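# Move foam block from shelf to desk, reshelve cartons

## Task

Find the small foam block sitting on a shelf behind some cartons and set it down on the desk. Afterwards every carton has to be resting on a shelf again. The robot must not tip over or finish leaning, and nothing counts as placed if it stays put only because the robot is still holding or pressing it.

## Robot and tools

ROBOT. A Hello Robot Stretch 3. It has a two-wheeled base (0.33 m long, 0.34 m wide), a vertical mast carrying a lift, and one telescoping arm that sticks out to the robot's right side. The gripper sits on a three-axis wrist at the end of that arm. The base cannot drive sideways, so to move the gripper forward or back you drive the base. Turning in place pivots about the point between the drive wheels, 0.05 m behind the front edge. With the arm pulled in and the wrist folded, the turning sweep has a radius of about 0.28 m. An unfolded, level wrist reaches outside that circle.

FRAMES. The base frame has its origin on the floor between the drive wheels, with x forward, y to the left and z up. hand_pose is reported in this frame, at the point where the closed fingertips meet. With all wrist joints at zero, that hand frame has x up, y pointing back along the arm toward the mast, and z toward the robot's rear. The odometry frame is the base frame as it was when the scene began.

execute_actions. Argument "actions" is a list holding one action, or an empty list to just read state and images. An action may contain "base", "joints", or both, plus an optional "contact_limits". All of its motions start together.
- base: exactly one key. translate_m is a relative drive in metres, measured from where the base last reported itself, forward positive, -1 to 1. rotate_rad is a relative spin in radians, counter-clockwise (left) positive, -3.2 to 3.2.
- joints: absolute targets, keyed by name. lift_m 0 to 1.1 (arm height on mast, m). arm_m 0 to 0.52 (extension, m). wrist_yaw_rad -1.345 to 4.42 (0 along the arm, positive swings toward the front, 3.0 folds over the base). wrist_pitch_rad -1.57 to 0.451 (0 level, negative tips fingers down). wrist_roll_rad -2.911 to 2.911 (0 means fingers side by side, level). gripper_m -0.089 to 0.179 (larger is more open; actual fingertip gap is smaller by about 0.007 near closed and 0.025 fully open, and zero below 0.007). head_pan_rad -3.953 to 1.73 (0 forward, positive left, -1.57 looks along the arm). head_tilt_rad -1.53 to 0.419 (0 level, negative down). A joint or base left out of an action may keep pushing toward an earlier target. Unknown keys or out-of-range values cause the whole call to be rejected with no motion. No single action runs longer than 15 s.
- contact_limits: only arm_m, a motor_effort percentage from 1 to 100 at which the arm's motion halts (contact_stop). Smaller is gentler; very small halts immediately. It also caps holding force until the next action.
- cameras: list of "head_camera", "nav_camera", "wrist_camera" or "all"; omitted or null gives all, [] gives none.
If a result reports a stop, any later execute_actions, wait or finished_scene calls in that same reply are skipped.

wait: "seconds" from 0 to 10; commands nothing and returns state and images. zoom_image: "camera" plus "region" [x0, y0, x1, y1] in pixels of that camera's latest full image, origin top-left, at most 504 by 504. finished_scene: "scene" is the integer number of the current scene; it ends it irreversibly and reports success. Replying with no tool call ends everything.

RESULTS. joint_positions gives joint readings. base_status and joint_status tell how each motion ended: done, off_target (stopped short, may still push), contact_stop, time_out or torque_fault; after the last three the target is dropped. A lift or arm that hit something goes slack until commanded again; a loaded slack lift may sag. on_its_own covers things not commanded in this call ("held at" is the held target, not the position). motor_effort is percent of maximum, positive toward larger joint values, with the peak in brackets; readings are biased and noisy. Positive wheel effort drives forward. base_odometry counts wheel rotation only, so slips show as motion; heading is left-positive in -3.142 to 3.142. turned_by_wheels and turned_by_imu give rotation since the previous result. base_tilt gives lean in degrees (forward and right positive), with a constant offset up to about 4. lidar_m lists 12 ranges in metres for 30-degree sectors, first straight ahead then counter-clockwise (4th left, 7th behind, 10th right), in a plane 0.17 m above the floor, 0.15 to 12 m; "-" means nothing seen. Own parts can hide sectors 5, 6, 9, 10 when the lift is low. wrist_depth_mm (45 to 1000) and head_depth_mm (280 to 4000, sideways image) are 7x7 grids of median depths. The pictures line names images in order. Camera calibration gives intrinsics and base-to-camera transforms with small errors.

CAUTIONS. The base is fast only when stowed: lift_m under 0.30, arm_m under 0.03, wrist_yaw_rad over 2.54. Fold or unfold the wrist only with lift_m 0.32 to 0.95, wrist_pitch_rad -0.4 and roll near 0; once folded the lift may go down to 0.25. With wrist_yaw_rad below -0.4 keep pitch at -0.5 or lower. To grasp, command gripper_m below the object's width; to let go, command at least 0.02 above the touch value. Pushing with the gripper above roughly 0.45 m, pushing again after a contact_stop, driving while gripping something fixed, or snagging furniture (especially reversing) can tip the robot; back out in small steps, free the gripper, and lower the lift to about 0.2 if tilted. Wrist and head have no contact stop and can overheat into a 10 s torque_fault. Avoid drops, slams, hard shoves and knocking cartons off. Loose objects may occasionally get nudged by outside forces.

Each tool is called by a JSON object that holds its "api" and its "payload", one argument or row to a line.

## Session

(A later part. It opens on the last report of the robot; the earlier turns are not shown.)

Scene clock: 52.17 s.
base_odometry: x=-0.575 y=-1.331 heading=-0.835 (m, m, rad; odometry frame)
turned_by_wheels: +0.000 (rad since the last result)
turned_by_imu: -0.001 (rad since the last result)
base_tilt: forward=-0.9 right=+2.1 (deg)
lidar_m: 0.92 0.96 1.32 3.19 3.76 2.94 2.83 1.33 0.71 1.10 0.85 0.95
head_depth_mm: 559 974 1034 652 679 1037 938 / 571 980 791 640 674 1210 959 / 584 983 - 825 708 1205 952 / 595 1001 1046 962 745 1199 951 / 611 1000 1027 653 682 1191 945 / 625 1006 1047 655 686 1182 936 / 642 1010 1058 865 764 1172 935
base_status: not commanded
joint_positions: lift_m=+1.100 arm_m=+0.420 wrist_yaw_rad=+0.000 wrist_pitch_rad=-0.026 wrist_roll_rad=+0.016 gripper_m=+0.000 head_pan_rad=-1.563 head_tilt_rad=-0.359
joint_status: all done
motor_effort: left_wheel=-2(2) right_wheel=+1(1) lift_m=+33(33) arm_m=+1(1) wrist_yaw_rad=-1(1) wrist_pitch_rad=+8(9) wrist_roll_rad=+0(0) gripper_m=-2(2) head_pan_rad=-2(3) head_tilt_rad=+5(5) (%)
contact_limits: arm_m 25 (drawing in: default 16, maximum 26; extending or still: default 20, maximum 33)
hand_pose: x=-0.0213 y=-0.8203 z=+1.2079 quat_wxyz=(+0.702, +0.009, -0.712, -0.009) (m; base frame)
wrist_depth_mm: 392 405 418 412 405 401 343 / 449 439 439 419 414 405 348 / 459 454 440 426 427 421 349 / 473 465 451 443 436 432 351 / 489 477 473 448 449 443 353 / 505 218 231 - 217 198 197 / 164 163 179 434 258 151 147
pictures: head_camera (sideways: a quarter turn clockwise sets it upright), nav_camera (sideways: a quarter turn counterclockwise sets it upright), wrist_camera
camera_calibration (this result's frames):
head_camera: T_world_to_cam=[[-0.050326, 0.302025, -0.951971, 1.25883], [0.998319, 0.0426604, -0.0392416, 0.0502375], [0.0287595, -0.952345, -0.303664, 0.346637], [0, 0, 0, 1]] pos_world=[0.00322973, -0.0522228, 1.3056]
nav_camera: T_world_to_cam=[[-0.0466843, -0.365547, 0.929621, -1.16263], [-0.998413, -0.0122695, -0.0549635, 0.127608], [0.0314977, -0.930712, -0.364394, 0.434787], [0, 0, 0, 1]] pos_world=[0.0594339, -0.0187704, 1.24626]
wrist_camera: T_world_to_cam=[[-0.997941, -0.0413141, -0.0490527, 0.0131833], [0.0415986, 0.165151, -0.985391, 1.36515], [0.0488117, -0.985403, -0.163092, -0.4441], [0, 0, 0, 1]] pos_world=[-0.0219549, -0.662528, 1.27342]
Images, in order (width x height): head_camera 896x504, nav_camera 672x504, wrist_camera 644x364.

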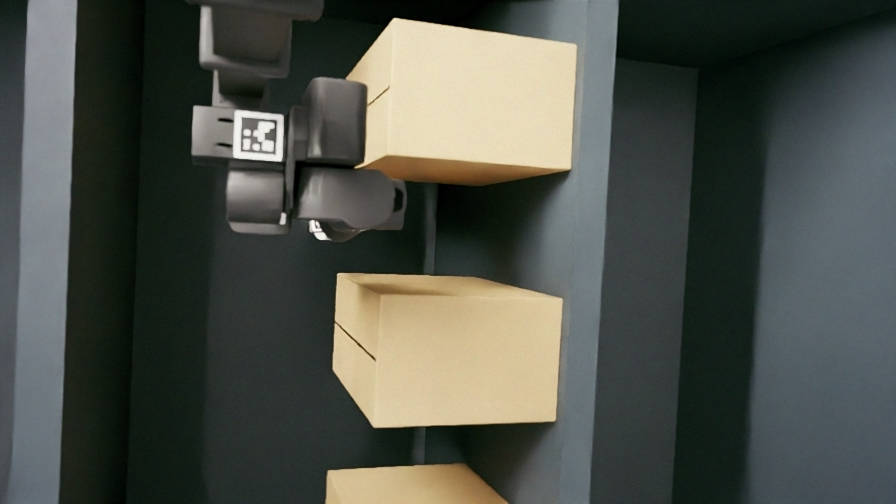

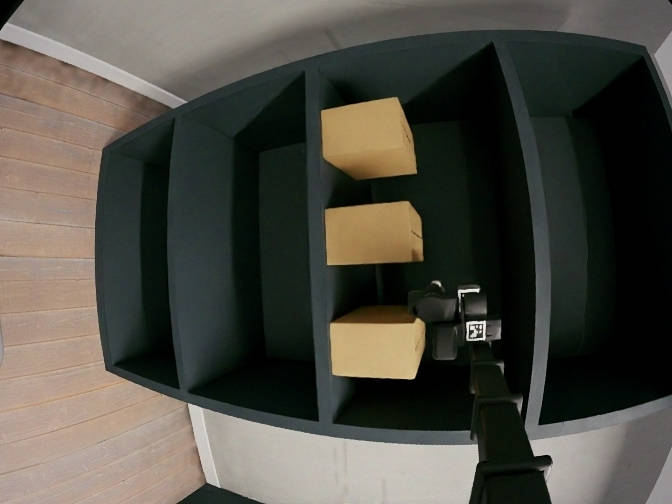

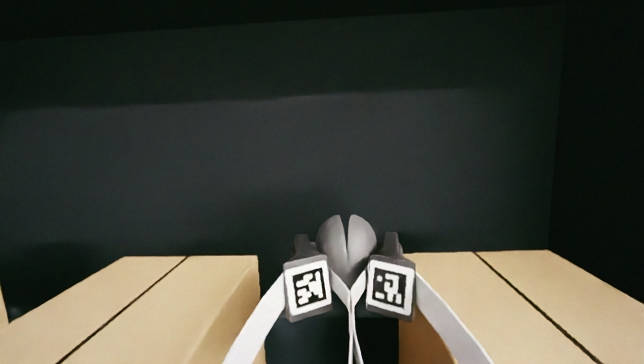

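{"api": "execute_actions", "payload": {
  "actions": [
    {"joints":{"arm_m":0.52}}
  ],
  "cameras": []
}}

{"api": "execute_actions", "payload": {
  "actions": [
    {"joints":{"wrist_pitch_rad":-0.45}}
  ],
  "cameras": ["wrist_camera","head_camera"]
}}

Scene clock: 54.70 s.
base_odometry: x=-0.575 y=-1.331 heading=-0.835 (m, m, rad; odometry frame)
turned_by_wheels: +0.000 (rad since the last result)
turned_by_imu: -0.001 (rad since the last result)
base_tilt: forward=-1.0 right=+2.0 (deg)
lidar_m: 0.92 0.96 1.32 3.18 3.80 2.94 2.84 1.33 0.71 1.10 0.85 0.95
head_depth_mm: 562 972 1039 652 681 1034 931 / 572 982 1017 639 673 1203 953 / 583 987 - 844 705 1209 949 / 597 995 1039 967 740 1200 949 / 610 1003 1037 652 683 1196 945 / 624 1002 1049 652 690 1180 937 / 640 1005 1058 869 764 1181 937
base_status: not commanded
joint_positions: lift_m=+1.100 arm_m=+0.520 wrist_yaw_rad=+0.000 wrist_pitch_rad=-0.026 wrist_roll_rad=+0.016 gripper_m=+0.000 head_pan_rad=-1.563 head_tilt_rad=-0.359
joint_status: all done
motor_effort: left_wheel=-2(2) right_wheel=+0(1) lift_m=+33(33) arm_m=+1(1) wrist_yaw_rad=-1(1) wrist_pitch_rad=+8(8) wrist_roll_rad=+0(0) gripper_m=-2(2) head_pan_rad=-2(2) head_tilt_rad=+5(5) (%)
hand_pose: x=-0.0213 y=-0.9203 z=+1.2079 quat_wxyz=(+0.702, +0.009, -0.712, -0.009) (m; base frame)
wrist_depth_mm: 333 327 327 316 311 304 307 / 339 338 334 325 321 319 310 / 357 348 340 331 327 324 318 / 365 355 353 341 338 332 329 / 372 367 356 354 347 343 331 / 386 381 371 - 353 352 344 / 165 161 383 373 373 150 147
pictures: none
No camera images: the call's "cameras" was empty. Leave "cameras" out to get every camera's image.

Scene clock: 55.77 s.
base_odometry: x=-0.575 y=-1.331 heading=-0.835 (m, m, rad; odometry frame)
turned_by_wheels: +0.000 (rad since the last result)
turned_by_imu: +0.000 (rad since the last result)
base_tilt: forward=-0.9 right=+2.0 (deg)
lidar_m: 0.92 0.96 1.32 3.21 3.78 2.93 2.83 1.34 0.71 1.10 0.85 0.95
head_depth_mm: 562 974 1034 652 678 1033 933 / 572 984 1013 642 674 1203 957 / 583 981 - 824 704 1209 953 / 594 998 1052 960 741 1187 944 / 608 1004 1028 651 680 1187 948 / 626 1000 1048 655 687 1181 938 / 640 1011 1058 867 764 1178 936
base_status: not commanded
joint_positions: lift_m=+1.100 arm_m=+0.520 wrist_yaw_rad=+0.000 wrist_pitch_rad=-0.462 wrist_roll_rad=+0.016 gripper_m=+0.000 head_pan_rad=-1.563 head_tilt_rad=-0.359
joint_status: all done
motor_effort: left_wheel=-2(2) right_wheel=+0(1) lift_m=+33(33) arm_m=+1(1) wrist_yaw_rad=-1(1) wrist_pitch_rad=+4(7) wrist_roll_rad=+0(0) gripper_m=-2(3) head_pan_rad=-2(2) head_tilt_rad=+5(5) (%)
hand_pose: x=-0.0214 y=-0.8833 z=+1.1027 quat_wxyz=(+0.683, +0.161, -0.693, -0.163) (m; base frame)
wrist_depth_mm: 312 312 305 301 299 295 292 / 341 340 333 331 326 323 311 / 155 142 365 365 353 120 116 / 107 116 383 397 380 97 91 / 89 112 316 354 169 89 74 / 87 112 201 - 147 89 64 / 86 111 179 242 226 87 58
pictures: head_camera (sideways: a quarter turn clockwise sets it upright), wrist_camera
camera_calibration (this result's frames):
head_camera: T_world_to_cam=[[-0.0503256, 0.301998, -0.951979, 1.25884], [0.998319, 0.0426588, -0.0392426, 0.0502388], [0.0287591, -0.952354, -0.303637, 0.346602], [0, 0, 0, 1]] pos_world=[0.0032297, -0.0522227, 1.3056]
wrist_camera: T_world_to_cam=[[-0.997963, -0.0163882, -0.0616496, 0.0412221], [0.0415421, 0.566449, -0.823049, 1.44734], [0.0484096, -0.823934, -0.564615, 0.0619982], [0, 0, 0, 1]] pos_world=[-0.0219886, -0.768085, 1.22878]
Images, in order (width x height): head_camera 896x504, wrist_camera 644x364.

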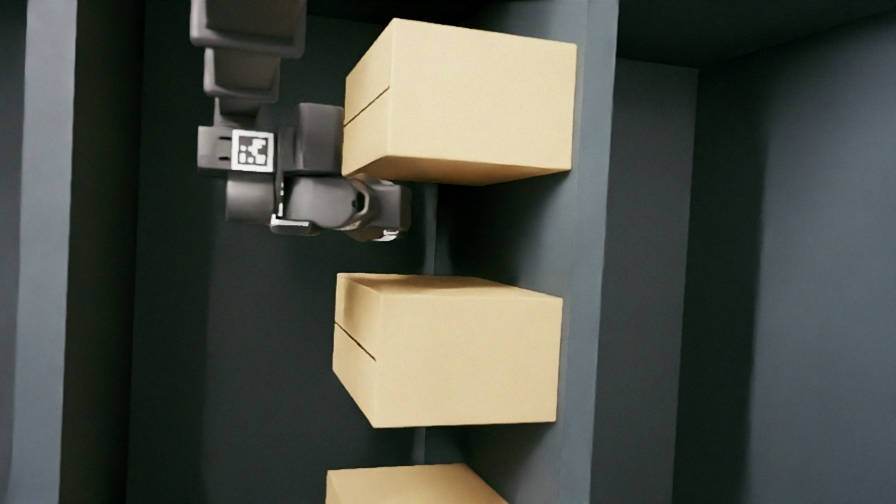

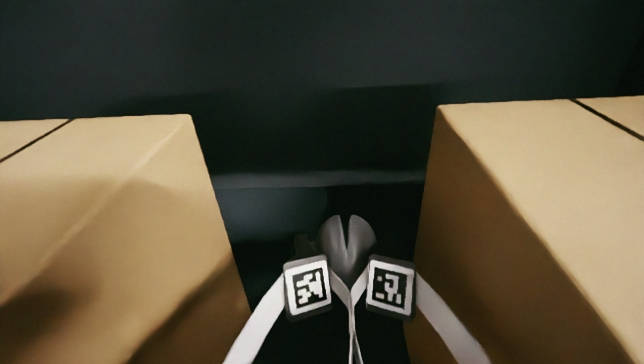

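{"api": "execute_actions", "payload": {
  "actions": [
    {"joints":{"wrist_pitch_rad":0}}
  ],
  "cameras": []
}}

{"api": "execute_actions", "payload": {
  "actions": [
    {"joints":{"arm_m":0}}
  ],
  "cameras": []
}}

{"api": "execute_actions", "payload": {
  "actions": [
    {"base":{"rotate_rad":0.11},"joints":{"head_pan_rad":-1.1}}
  ],
  "cameras": ["head_camera"]
}}

{"api": "execute_actions", "payload": {
  "actions": [
    {"base":{"translate_m":-0.7},"joints":{"head_pan_rad":-2.3}}
  ],
  "cameras": ["head_camera"]
}}

{"api": "execute_actions", "payload": {
  "actions": [
    {"base":{"translate_m":-0.65},"joints":{"head_pan_rad":-2.0}}
  ],
  "cameras": ["head_camera"]
}}

{"api": "execute_actions", "payload": {
  "actions": [
    {"base":{"rotate_rad":-0.11},"joints":{"head_pan_rad":-1.57}}
  ]
}}

Scene clock: 58.67 s.
base_odometry: x=-0.575 y=-1.331 heading=-0.835 (m, m, rad; odometry frame)
turned_by_wheels: +0.000 (rad since the last result)
turned_by_imu: -0.001 (rad since the last result)
base_tilt: forward=-0.9 right=+2.0 (deg)
lidar_m: 0.92 0.96 1.32 3.19 3.76 2.93 2.84 1.33 0.71 1.10 0.85 0.96
head_depth_mm: 559 974 1033 651 680 1034 936 / 571 981 1020 639 672 1208 955 / 582 985 - 843 706 1203 954 / 594 996 1042 963 738 1197 948 / 611 1000 1032 652 682 1195 950 / 625 1006 1047 654 685 1185 943 / 642 1007 1057 865 763 1176 936
base_status: not commanded
joint_positions: lift_m=+1.100 arm_m=+0.520 wrist_yaw_rad=+0.000 wrist_pitch_rad=-0.027 wrist_roll_rad=+0.016 gripper_m=+0.000 head_pan_rad=-1.563 head_tilt_rad=-0.359
joint_status: all done
motor_effort: left_wheel=-3(2) right_wheel=+1(0) lift_m=+33(33) arm_m=+1(1) wrist_yaw_rad=-1(1) wrist_pitch_rad=+9(8) wrist_roll_rad=+0(0) gripper_m=-3(2) head_pan_rad=-3(3) head_tilt_rad=+5(5) (%)
hand_pose: x=-0.0213 y=-0.9202 z=+1.2074 quat_wxyz=(+0.702, +0.010, -0.712, -0.010) (m; base frame)
wrist_depth_mm: 330 329 326 319 313 308 306 / 345 337 331 329 326 314 306 / 354 349 338 337 332 326 320 / 361 360 352 343 341 334 327 / 375 367 361 355 346 344 332 / 385 382 371 - 354 345 342 / 163 160 382 373 364 149 147
pictures: none
No camera images: the call's "cameras" was empty. Leave "cameras" out to get every camera's image.

Scene clock: 63.67 s.
base_odometry: x=-0.575 y=-1.331 heading=-0.835 (m, m, rad; odometry frame)
turned_by_wheels: +0.000 (rad since the last result)
turned_by_imu: -0.001 (rad since the last result)
base_tilt: forward=-0.9 right=+2.0 (deg)
lidar_m: 0.92 0.96 1.32 3.20 3.78 2.94 2.84 1.33 0.71 1.10 0.84 0.95
head_depth_mm: 562 980 - - - - - / 570 986 - - - - - / 580 989 - - - - - / 594 998 1032 894 785 1197 944 / 608 1000 1028 652 683 1189 945 / 621 1005 1045 656 687 1183 936 / 637 1013 1051 866 766 1178 937
base_status: not commanded
joint_positions: lift_m=+1.100 arm_m=+0.002 wrist_yaw_rad=+0.000 wrist_pitch_rad=-0.026 wrist_roll_rad=+0.016 gripper_m=+0.000 head_pan_rad=-1.563 head_tilt_rad=-0.359
joint_status: all done
joint sent to its limit — the command would take arm_m past its lower limit, so that joint was sent only as far as its limit.
motor_effort: left_wheel=-2(1) right_wheel=+1(1) lift_m=+33(33) arm_m=-3(3) wrist_yaw_rad=-1(1) wrist_pitch_rad=+8(9) wrist_roll_rad=-1(0) gripper_m=-2(2) head_pan_rad=-3(3) head_tilt_rad=+5(5) (%)
hand_pose: x=-0.0213 y=-0.4020 z=+1.2078 quat_wxyz=(+0.702, +0.010, -0.712, -0.009) (m; base frame)
wrist_depth_mm: 401 398 417 439 447 449 376 / 606 724 797 829 800 532 399 / 606 851 817 853 820 539 404 / 592 770 863 859 622 542 413 / 498 488 448 688 430 554 868 / 531 481 460 - 438 515 857 / 484 475 462 452 441 437 885
pictures: none
No camera images: the call's "cameras" was empty. Leave "cameras" out to get every camera's image.

Scene clock: 64.63 s.
base_odometry: x=-0.575 y=-1.331 heading=-0.725 (m, m, rad; odometry frame)
turned_by_wheels: +0.110 (rad since the last result)
turned_by_imu: +0.109 (rad since the last result)
base_tilt: forward=-0.9 right=+2.0 (deg)
lidar_m: 0.92 1.00 1.50 3.21 3.63 2.87 2.14 1.33 0.71 1.10 0.85 0.93
head_depth_mm: 635 1023 1058 935 717 1187 960 / 751 1073 1099 731 759 1223 954 / 781 960 1003 736 1152 1210 955 / 755 835 897 899 1000 1081 983 / 724 768 813 855 915 977 1027 / 1100 1158 1213 1272 1347 1419 1466 / 1006 1044 1086 1137 1199 1255 1332
base_status: done
joint_positions: lift_m=+1.100 arm_m=+0.002 wrist_yaw_rad=+0.000 wrist_pitch_rad=-0.026 wrist_roll_rad=+0.016 gripper_m=+0.000 head_pan_rad=-1.107 head_tilt_rad=-0.359
joint_status: all done
motor_effort: left_wheel=-3(7) right_wheel=+1(5) lift_m=+33(33) arm_m=-3(3) wrist_yaw_rad=+0(0) wrist_pitch_rad=+8(8) wrist_roll_rad=+0(0) gripper_m=-2(2) head_pan_rad=+3(28) head_tilt_rad=+5(5) (%)
hand_pose: x=-0.0213 y=-0.4020 z=+1.2078 quat_wxyz=(+0.702, +0.010, -0.712, -0.009) (m; base frame)
wrist_depth_mm: 468 435 413 435 450 461 413 / 519 642 803 824 781 678 438 / 524 705 920 853 806 777 440 / 533 664 892 876 832 646 439 / 545 493 580 450 463 405 437 / 546 501 527 - 419 412 447 / 579 600 494 458 438 419 398
pictures: head_camera (sideways: a quarter turn clockwise sets it upright)
camera_calibration (this result's frames):
head_camera: T_world_to_cam=[[-0.178077, 0.248845, -0.952032, 1.25969], [0.877568, 0.477843, -0.0392487, 0.0509833], [0.445155, -0.842462, -0.303471, 0.343846], [0, 0, 0, 1]] pos_world=[0.0265156, -0.0481517, 1.30561]
Images, in order (width x height): head_camera 896x504.

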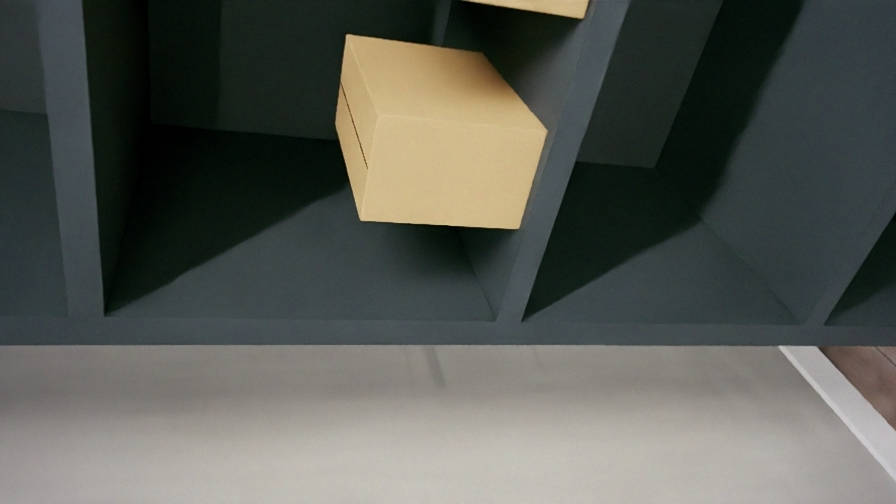

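Scene clock: 72.87 s.
base_odometry: x=-1.099 y=-0.867 heading=-0.725 (m, m, rad; odometry frame)
turned_by_wheels: +0.000 (rad since the last result)
turned_by_imu: -0.007 (rad since the last result)
base_tilt: forward=-0.8 right=+2.0 (deg)
lidar_m: 1.61 1.74 2.58 3.29 2.75 2.16 2.14 0.74 0.76 0.98 0.67 1.36
head_depth_mm: 1242 - - - 1549 1220 1495 / 1173 - - - 1498 1211 1396 / 638 - - - 787 1169 958 / 723 - - - 849 - 959 / - - - - - - - / 942 - - - - - - / - - - - - - -
base_status: done
joint_positions: lift_m=+1.100 arm_m=+0.002 wrist_yaw_rad=+0.000 wrist_pitch_rad=-0.026 wrist_roll_rad=+0.016 gripper_m=+0.000 head_pan_rad=-2.293 head_tilt_rad=-0.359
joint_status: all done
motor_effort: left_wheel=-1(7) right_wheel=+0(3) lift_m=+33(33) arm_m=-3(3) wrist_yaw_rad=-1(1) wrist_pitch_rad=+8(9) wrist_roll_rad=+0(0) gripper_m=-3(2) head_pan_rad=-2(36) head_tilt_rad=+5(5) (%)
hand_pose: x=-0.0213 y=-0.4020 z=+1.2078 quat_wxyz=(+0.702, +0.010, -0.712, -0.009) (m; base frame)
wrist_depth_mm: 353 469 782 742 710 683 653 / 373 474 789 763 725 713 676 / 383 477 789 796 749 724 688 / 462 469 788 813 780 757 672 / 463 470 760 826 797 768 678 / 463 470 752 - 803 785 693 / 445 462 695 887 845 805 693
pictures: head_camera (sideways: a quarter turn clockwise sets it upright)
camera_calibration (this result's frames):
head_camera: T_world_to_cam=[[0.163716, 0.25852, -0.952032, 1.2576], [0.772528, -0.633767, -0.0392487, 0.051624], [-0.613513, -0.729045, -0.303471, 0.350304], [0, 0, 0, 1]] pos_world=[-0.0308547, -0.0370099, 1.30561]
Images, in order (width x height): head_camera 896x504.

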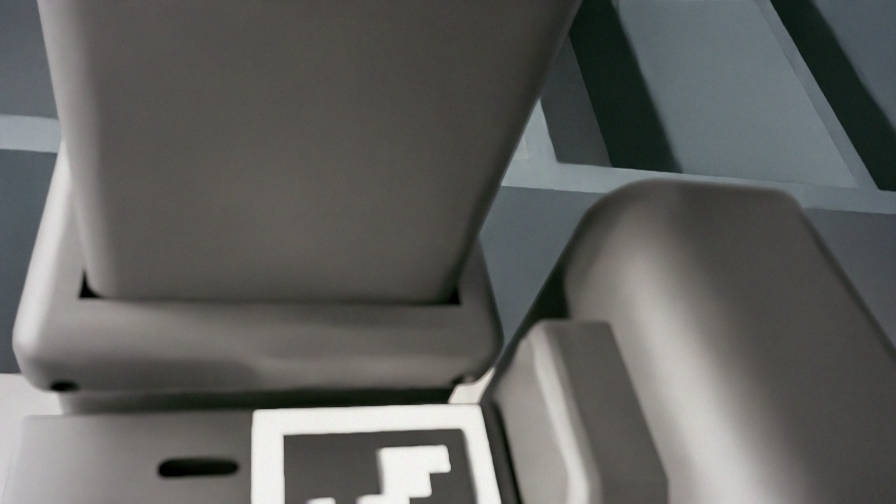

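Scene clock: 80.60 s.
base_odometry: x=-1.585 y=-0.436 heading=-0.725 (m, m, rad; odometry frame)
turned_by_wheels: +0.000 (rad since the last result)
turned_by_imu: -0.006 (rad since the last result)
base_tilt: forward=-1.0 right=+2.0 (deg)
lidar_m: 2.26 2.44 3.58 3.32 1.92 1.52 1.50 0.85 0.96 0.51 1.04 1.13
head_depth_mm: 453 - - - - - - / - - - - - - - / - - - - - - - / - - - - - - - / - - - - - - 892 / 441 - - - - - - / 561 816 - - - - -
base_status: done
joint_positions: lift_m=+1.100 arm_m=+0.002 wrist_yaw_rad=+0.000 wrist_pitch_rad=-0.026 wrist_roll_rad=+0.016 gripper_m=+0.000 head_pan_rad=-2.007 head_tilt_rad=-0.359
joint_status: all done
motor_effort: left_wheel=-1(7) right_wheel=+0(3) lift_m=+33(33) arm_m=-3(3) wrist_yaw_rad=-1(0) wrist_pitch_rad=+9(9) wrist_roll_rad=+0(1) gripper_m=-2(2) head_pan_rad=+3(22) head_tilt_rad=+5(5) (%)
hand_pose: x=-0.0213 y=-0.4020 z=+1.2078 quat_wxyz=(+0.702, +0.010, -0.712, -0.009) (m; base frame)
wrist_depth_mm: 782 735 297 432 448 465 478 / 804 767 297 645 641 625 588 / 838 778 292 686 664 646 622 / 841 827 293 717 680 651 616 / 871 851 288 637 336 465 341 / 904 877 291 - 268 419 323 / 929 905 300 433 283 392 322
pictures: head_camera (sideways: a quarter turn clockwise sets it upright)
camera_calibration (this result's frames):
head_camera: T_world_to_cam=[[0.0842203, 0.294181, -0.952032, 1.25809], [0.919828, -0.390353, -0.0392487, 0.0507255], [-0.383175, -0.8724, -0.303471, 0.348899], [0, 0, 0, 1]] pos_world=[-0.0189261, -0.0459247, 1.30561]
Images, in order (width x height): head_camera 896x504.

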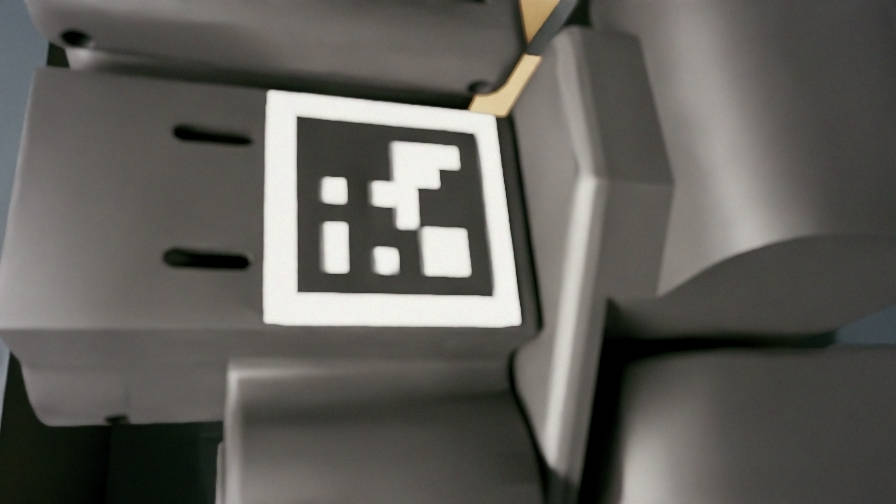

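Scene clock: 81.57 s.
base_odometry: x=-1.585 y=-0.436 heading=-0.835 (m, m, rad; odometry frame)
turned_by_wheels: -0.110 (rad since the last result)
turned_by_imu: -0.110 (rad since the last result)
base_tilt: forward=-0.8 right=+2.1 (deg)
lidar_m: 1.94 2.35 3.19 3.31 2.13 1.56 1.50 0.85 0.98 0.55 0.51 1.12
head_depth_mm: 497 847 - - - - - / 506 842 - - - - - / 516 842 - - - - - / 526 849 - 833 - 533 946 / 535 847 891 925 658 548 944 / 510 614 637 660 622 595 750 / 413 431 455 477 505 539 577
base_status: done
joint_positions: lift_m=+1.100 arm_m=+0.002 wrist_yaw_rad=+0.000 wrist_pitch_rad=-0.026 wrist_roll_rad=+0.016 gripper_m=+0.000 head_pan_rad=-1.577 head_tilt_rad=-0.359
joint_status: all done
motor_effort: left_wheel=+1(5) right_wheel=-4(7) lift_m=+33(33) arm_m=-3(3) wrist_yaw_rad=-1(0) wrist_pitch_rad=+8(8) wrist_roll_rad=+0(0) gripper_m=-2(2) head_pan_rad=+3(23) head_tilt_rad=+5(5) (%)
hand_pose: x=-0.0213 y=-0.4020 z=+1.2078 quat_wxyz=(+0.702, +0.010, -0.712, -0.009) (m; base frame)
wrist_depth_mm: 699 255 381 435 449 466 474 / 739 252 474 680 662 647 651 / 743 258 464 681 696 683 658 / 756 267 451 710 713 683 675 / 776 272 447 728 693 381 286 / 800 283 444 - 575 386 271 / 830 295 397 292 287 371 277
pictures: head_camera (sideways: a quarter turn clockwise sets it upright), nav_camera (sideways: a quarter turn counterclockwise sets it upright), wrist_camera
camera_calibration (this result's frames):
head_camera: T_world_to_cam=[[-0.0460643, 0.30251, -0.952032, 1.25888], [0.998821, 0.028574, -0.0392488, 0.0502437], [0.0153302, -0.952718, -0.30347, 0.346467], [0, 0, 0, 1]] pos_world=[0.00249379, -0.0521764, 1.30561]
nav_camera: T_world_to_cam=[[-0.0518319, -0.364663, 0.929696, -1.1627], [-0.998487, 0.001796, -0.0549626, 0.127607], [0.0183731, -0.931138, -0.364205, 0.434621], [0, 0, 0, 1]] pos_world=[0.059164, -0.0195318, 1.24626]
wrist_camera: T_world_to_cam=[[-0.997945, -0.0412172, -0.0490698, 0.0304972], [0.0416109, 0.165564, -0.985321, 1.29605], [0.0487364, -0.985337, -0.163509, -0.0314568], [0, 0, 0, 1]] pos_world=[-0.0219624, -0.244319, 1.27338]
Images, in order (width x height): head_camera 896x504, nav_camera 672x504, wrist_camera 644x364.

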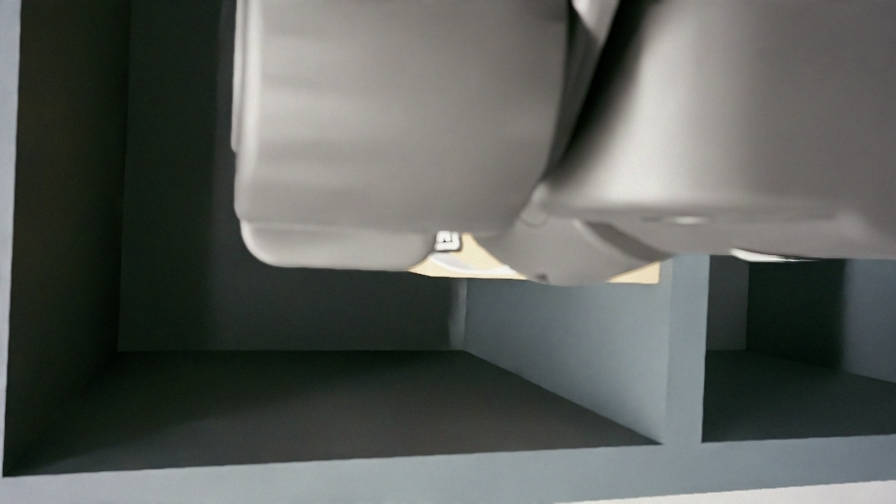

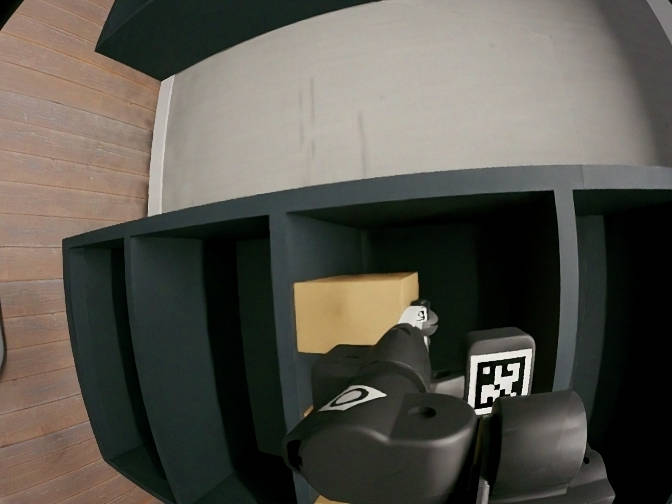

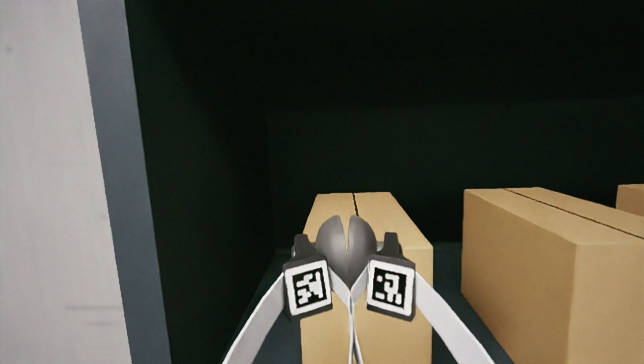

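Move back 0.11 to the gap.

{"api": "execute_actions", "payload": {
  "actions": [
    {"base":{"translate_m":-0.115},"joints":{"arm_m":0.1}}
  ],
  "cameras": ["wrist_camera"]
}}

{"api": "execute_actions", "payload": {
  "actions": [
    {"joints":{"arm_m":0.47}}
  ],
  "cameras": ["head_camera"]
}}

{"api": "execute_actions", "payload": {
  "actions": [
    {"joints":{"wrist_pitch_rad":-0.55}}
  ],
  "cameras": ["wrist_camera"]
}}

Scene clock: 85.07 s.
base_odometry: x=-1.662 y=-0.351 heading=-0.835 (m, m, rad; odometry frame)
turned_by_wheels: +0.000 (rad since the last result)
turned_by_imu: -0.001 (rad since the last result)
base_tilt: forward=-0.9 right=+2.1 (deg)
lidar_m: 2.05 2.46 3.34 3.33 1.96 1.43 1.38 0.76 0.82 0.95 0.56 1.23
head_depth_mm: 497 - - - - 536 963 / 505 843 - - - 535 957 / 516 845 - - - 1079 950 / 525 853 892 535 603 550 949 / 535 849 894 495 517 534 944 / 547 855 899 497 517 1067 942 / 558 778 797 774 620 767 879
base_status: done
joint_positions: lift_m=+1.100 arm_m=+0.100 wrist_yaw_rad=+0.000 wrist_pitch_rad=-0.026 wrist_roll_rad=+0.016 gripper_m=+0.000 head_pan_rad=-1.577 head_tilt_rad=-0.359
joint_status: all done
motor_effort: left_wheel=+1(4) right_wheel=-3(8) lift_m=+33(33) arm_m=+1(1) wrist_yaw_rad=-1(1) wrist_pitch_rad=+8(8) wrist_roll_rad=+0(0) gripper_m=-3(2) head_pan_rad=+3(3) head_tilt_rad=+5(5) (%)
hand_pose: x=-0.0213 y=-0.5003 z=+1.2078 quat_wxyz=(+0.702, +0.010, -0.712, -0.009) (m; base frame)
wrist_depth_mm: 313 386 422 433 448 473 479 / 313 431 588 583 570 561 557 / 307 436 608 592 591 583 569 / 307 428 612 607 611 611 590 / 305 425 332 402 368 294 377 / 307 221 216 - 272 201 196 / 302 190 186 392 391 179 176
pictures: wrist_camera
camera_calibration (this result's frames):
wrist_camera: T_world_to_cam=[[-0.997945, -0.0412193, -0.0490679, 0.0264459], [0.041611, 0.165517, -0.985329, 1.31231], [0.0487361, -0.985345, -0.163462, -0.128298], [0, 0, 0, 1]] pos_world=[-0.0219624, -0.342538, 1.27339]
Images, in order (width x height): wrist_camera 644x364.

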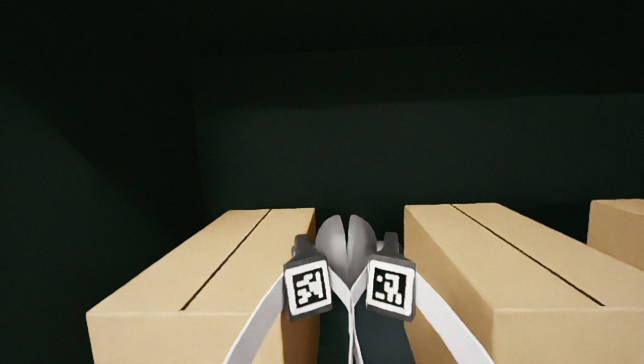

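Scene clock: 89.00 s.
base_odometry: x=-1.662 y=-0.351 heading=-0.835 (m, m, rad; odometry frame)
turned_by_wheels: +0.000 (rad since the last result)
turned_by_imu: -0.001 (rad since the last result)
base_tilt: forward=-0.9 right=+2.0 (deg)
lidar_m: 2.05 2.46 3.34 3.31 1.96 1.43 1.38 0.76 0.83 0.95 0.56 1.23
head_depth_mm: 498 831 898 493 510 533 962 / 506 841 887 555 526 537 958 / 517 841 - 925 670 557 956 / 527 847 892 898 634 552 951 / 537 849 890 495 515 535 940 / 547 851 898 495 518 1066 942 / 559 782 797 768 621 766 880
base_status: not commanded
joint_positions: lift_m=+1.100 arm_m=+0.470 wrist_yaw_rad=+0.000 wrist_pitch_rad=-0.026 wrist_roll_rad=+0.016 gripper_m=+0.000 head_pan_rad=-1.577 head_tilt_rad=-0.359
joint_status: all done
motor_effort: left_wheel=+1(2) right_wheel=-4(3) lift_m=+33(33) arm_m=+1(2) wrist_yaw_rad=-1(0) wrist_pitch_rad=+8(8) wrist_roll_rad=+0(0) gripper_m=-2(3) head_pan_rad=+3(3) head_tilt_rad=+5(5) (%)
hand_pose: x=-0.0214 y=-0.8703 z=+1.2079 quat_wxyz=(+0.702, +0.009, -0.712, -0.009) (m; base frame)
wrist_depth_mm: 231 228 226 222 216 214 212 / 236 233 230 227 222 220 217 / 244 240 236 233 229 226 222 / 248 247 242 239 235 232 228 / 259 253 251 244 240 239 236 / 263 262 257 - 248 246 241 / 272 267 263 261 257 248 248
pictures: head_camera (sideways: a quarter turn clockwise sets it upright)
camera_calibration (this result's frames):
head_camera: T_world_to_cam=[[-0.0461237, 0.302502, -0.952032, 1.25888], [0.998815, 0.02877, -0.0392487, 0.0502437], [0.0155172, -0.952715, -0.30347, 0.346466], [0, 0, 0, 1]] pos_world=[0.00250402, -0.0521771, 1.30561]
Images, in order (width x height): head_camera 896x504.

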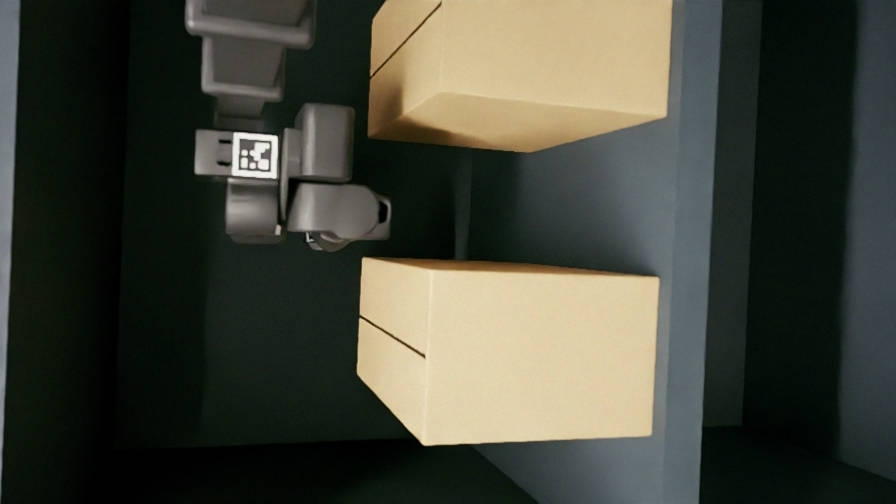

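Scene clock: 90.13 s.
base_odometry: x=-1.662 y=-0.351 heading=-0.835 (m, m, rad; odometry frame)
turned_by_wheels: +0.000 (rad since the last result)
turned_by_imu: +0.000 (rad since the last result)
base_tilt: forward=-0.9 right=+2.1 (deg)
lidar_m: 2.06 2.46 3.35 3.34 1.97 1.44 1.38 0.76 0.83 0.95 0.56 1.23
head_depth_mm: 498 832 894 494 511 534 965 / 507 838 885 554 526 537 959 / 515 844 - 929 671 555 951 / 524 850 894 617 635 550 947 / 535 853 889 494 515 533 946 / 548 857 902 495 517 1070 939 / 561 779 800 771 621 768 880
base_status: not commanded
joint_positions: lift_m=+1.100 arm_m=+0.470 wrist_yaw_rad=+0.000 wrist_pitch_rad=-0.561 wrist_roll_rad=+0.016 gripper_m=+0.000 head_pan_rad=-1.577 head_tilt_rad=-0.359
joint_status: all done
motor_effort: left_wheel=+2(0) right_wheel=-3(3) lift_m=+33(33) arm_m=+1(1) wrist_yaw_rad=-1(0) wrist_pitch_rad=+3(9) wrist_roll_rad=+0(0) gripper_m=-2(2) head_pan_rad=+3(3) head_tilt_rad=+5(5) (%)
hand_pose: x=-0.0215 y=-0.8188 z=+1.0818 quat_wxyz=(+0.674, +0.195, -0.684, -0.198) (m; base frame)
wrist_depth_mm: 215 215 216 211 210 211 210 / 242 238 237 236 234 233 231 / 270 269 266 266 267 262 260 / 293 309 304 303 298 297 293 / 309 233 299 305 292 282 275 / - 58 210 - 252 243 236 / - 57 86 221 215 213 210
pictures: wrist_camera
camera_calibration (this result's frames):
wrist_camera: T_world_to_cam=[[-0.997968, -0.0100647, -0.0629149, 0.0474957], [0.0416123, 0.644804, -0.763214, 1.39307], [0.0482493, -0.764282, -0.643075, 0.237039], [0, 0, 0, 1]] pos_world=[-0.0220067, -0.716616, 1.21863]
Images, in order (width x height): wrist_camera 644x364.

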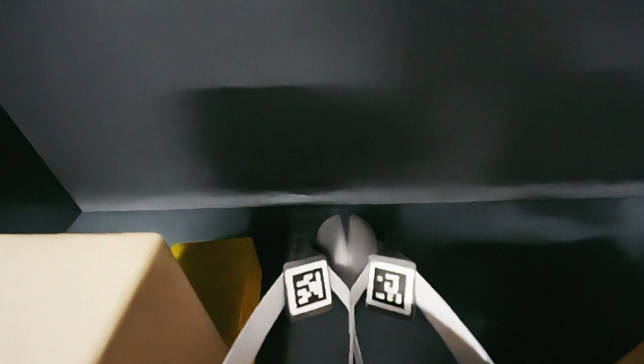

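{"api": "execute_actions", "payload": {
  "actions": [
    {"joints":{"wrist_pitch_rad":0,"arm_m":0.27}}
  ],
  "cameras": []
}}

{"api": "execute_actions", "payload": {
  "actions": [
    {"joints":{"lift_m":0.96,"wrist_yaw_rad":0.12}}
  ],
  "cameras": ["wrist_camera","head_camera"]
}}

{"api": "execute_actions", "payload": {
  "actions": [
    {"base":{"translate_m":0.08}}
  ]
}}

Scene clock: 94.97 s.
base_odometry: x=-1.662 y=-0.351 heading=-0.835 (m, m, rad; odometry frame)
turned_by_wheels: +0.000 (rad since the last result)
turned_by_imu: -0.001 (rad since the last result)
base_tilt: forward=-0.9 right=+2.1 (deg)
lidar_m: 2.06 2.47 3.36 3.33 1.96 1.43 1.38 0.76 0.82 0.95 0.56 1.23
head_depth_mm: 497 835 889 491 511 536 969 / 505 837 - 535 525 537 957 / 515 841 - 909 671 555 957 / 526 851 888 602 634 553 948 / 536 850 893 495 516 534 947 / 548 854 895 496 518 1066 934 / 559 778 796 772 619 769 880
base_status: not commanded
joint_positions: lift_m=+1.100 arm_m=+0.270 wrist_yaw_rad=+0.000 wrist_pitch_rad=-0.026 wrist_roll_rad=+0.016 gripper_m=+0.000 head_pan_rad=-1.577 head_tilt_rad=-0.359
joint_status: all done
motor_effort: left_wheel=+1(1) right_wheel=-4(4) lift_m=+33(33) arm_m=-3(2) wrist_yaw_rad=+0(1) wrist_pitch_rad=+9(9) wrist_roll_rad=-1(0) gripper_m=-2(2) head_pan_rad=+3(3) head_tilt_rad=+5(5) (%)
hand_pose: x=-0.0214 y=-0.6707 z=+1.2077 quat_wxyz=(+0.702, +0.010, -0.712, -0.010) (m; base frame)
wrist_depth_mm: 314 390 410 404 402 394 393 / 308 423 421 414 411 407 400 / 312 435 433 430 423 411 412 / 307 434 445 445 442 420 422 / 306 423 459 456 445 444 436 / 307 220 215 - 455 200 194 / 173 162 160 409 415 166 147
pictures: none
No camera images: the call's "cameras" was empty. Leave "cameras" out to get every camera's image.

Scene clock: 96.67 s.
base_odometry: x=-1.662 y=-0.351 heading=-0.835 (m, m, rad; odometry frame)
turned_by_wheels: +0.000 (rad since the last result)
turned_by_imu: -0.001 (rad since the last result)
base_tilt: forward=-0.9 right=+2.0 (deg)
lidar_m: 2.06 2.47 3.35 3.33 1.96 1.43 1.38 0.76 0.83 0.95 0.56 1.23
head_depth_mm: 497 844 880 491 512 534 964 / 504 848 - - 522 537 961 / 512 852 880 - 638 556 956 / 522 850 887 531 633 551 950 / 534 849 896 497 518 538 945 / 546 853 895 498 521 1060 937 / 557 784 799 776 619 771 887
base_status: not commanded
joint_positions: lift_m=+1.051 arm_m=+0.270 wrist_yaw_rad=+0.113 wrist_pitch_rad=+0.058 wrist_roll_rad=+0.032 gripper_m=+0.000 head_pan_rad=-1.577 head_tilt_rad=-0.359
joint_status: lift_m contact_stop (moved -0.049 of -0.140); the others done
on_its_own: lift_m is slack since a contact_stop, until your next command for it (your +0.960 is given up)
motor_effort: left_wheel=-3(4) right_wheel=+7(7) lift_m=+26(27) arm_m=-2(3) wrist_yaw_rad=+9(10) wrist_pitch_rad=-19(34) wrist_roll_rad=-7(14) gripper_m=-2(2) head_pan_rad=+3(3) head_tilt_rad=+5(5) (%)
hand_pose: x=+0.0075 y=-0.6706 z=+1.1802 quat_wxyz=(+0.693, +0.021, -0.718, +0.060) (m; base frame)
wrist_depth_mm: 275 356 418 420 409 389 376 / 273 363 458 436 410 398 383 / 269 359 464 434 421 402 387 / 266 354 464 448 428 409 384 / 266 352 454 451 429 416 220 / 253 169 164 - 432 417 149 / 120 116 114 155 404 219 137
pictures: head_camera (sideways: a quarter turn clockwise sets it upright), wrist_camera
camera_calibration (this result's frames):
head_camera: T_world_to_cam=[[-0.0461589, 0.302194, -0.952128, 1.25901], [0.998812, 0.0288678, -0.0392599, 0.0502582], [0.0156217, -0.952809, -0.303168, 0.346071], [0, 0, 0, 1]] pos_world=[0.00250979, -0.0521763, 1.30563]
wrist_camera: T_world_to_cam=[[-0.985533, -0.157688, -0.0621202, -0.0159394], [0.0486147, 0.0881077, -0.994924, 1.27147], [0.16236, -0.983551, -0.0791671, -0.40124], [0, 0, 0, 1]] pos_world=[-0.0123754, -0.50918, 1.23226]
Images, in order (width x height): head_camera 896x504, wrist_camera 644x364.

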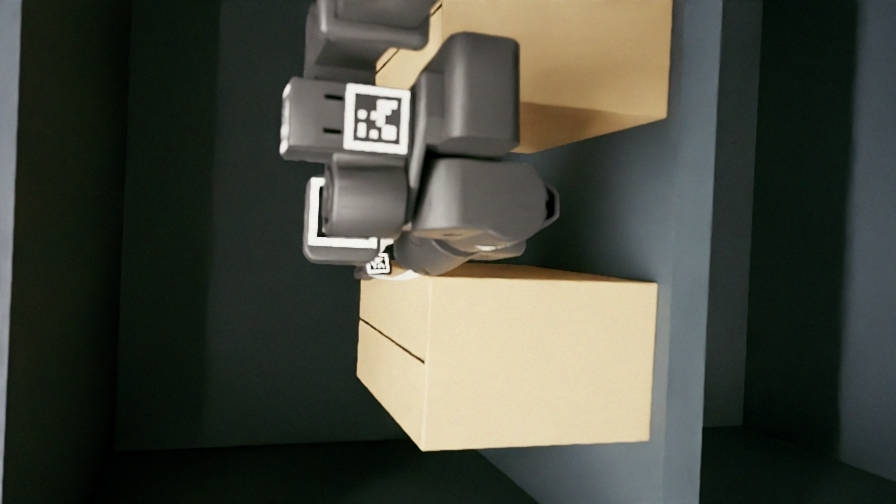

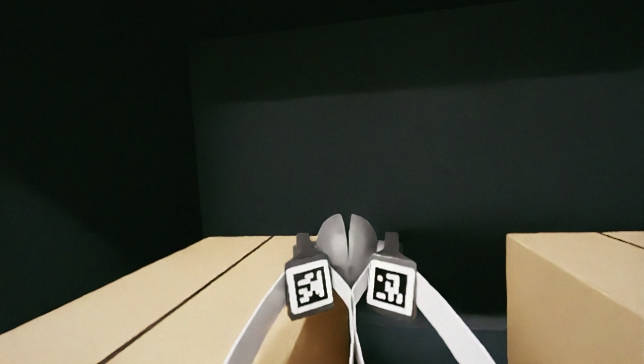

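not run: a stop came earlier in this reply.


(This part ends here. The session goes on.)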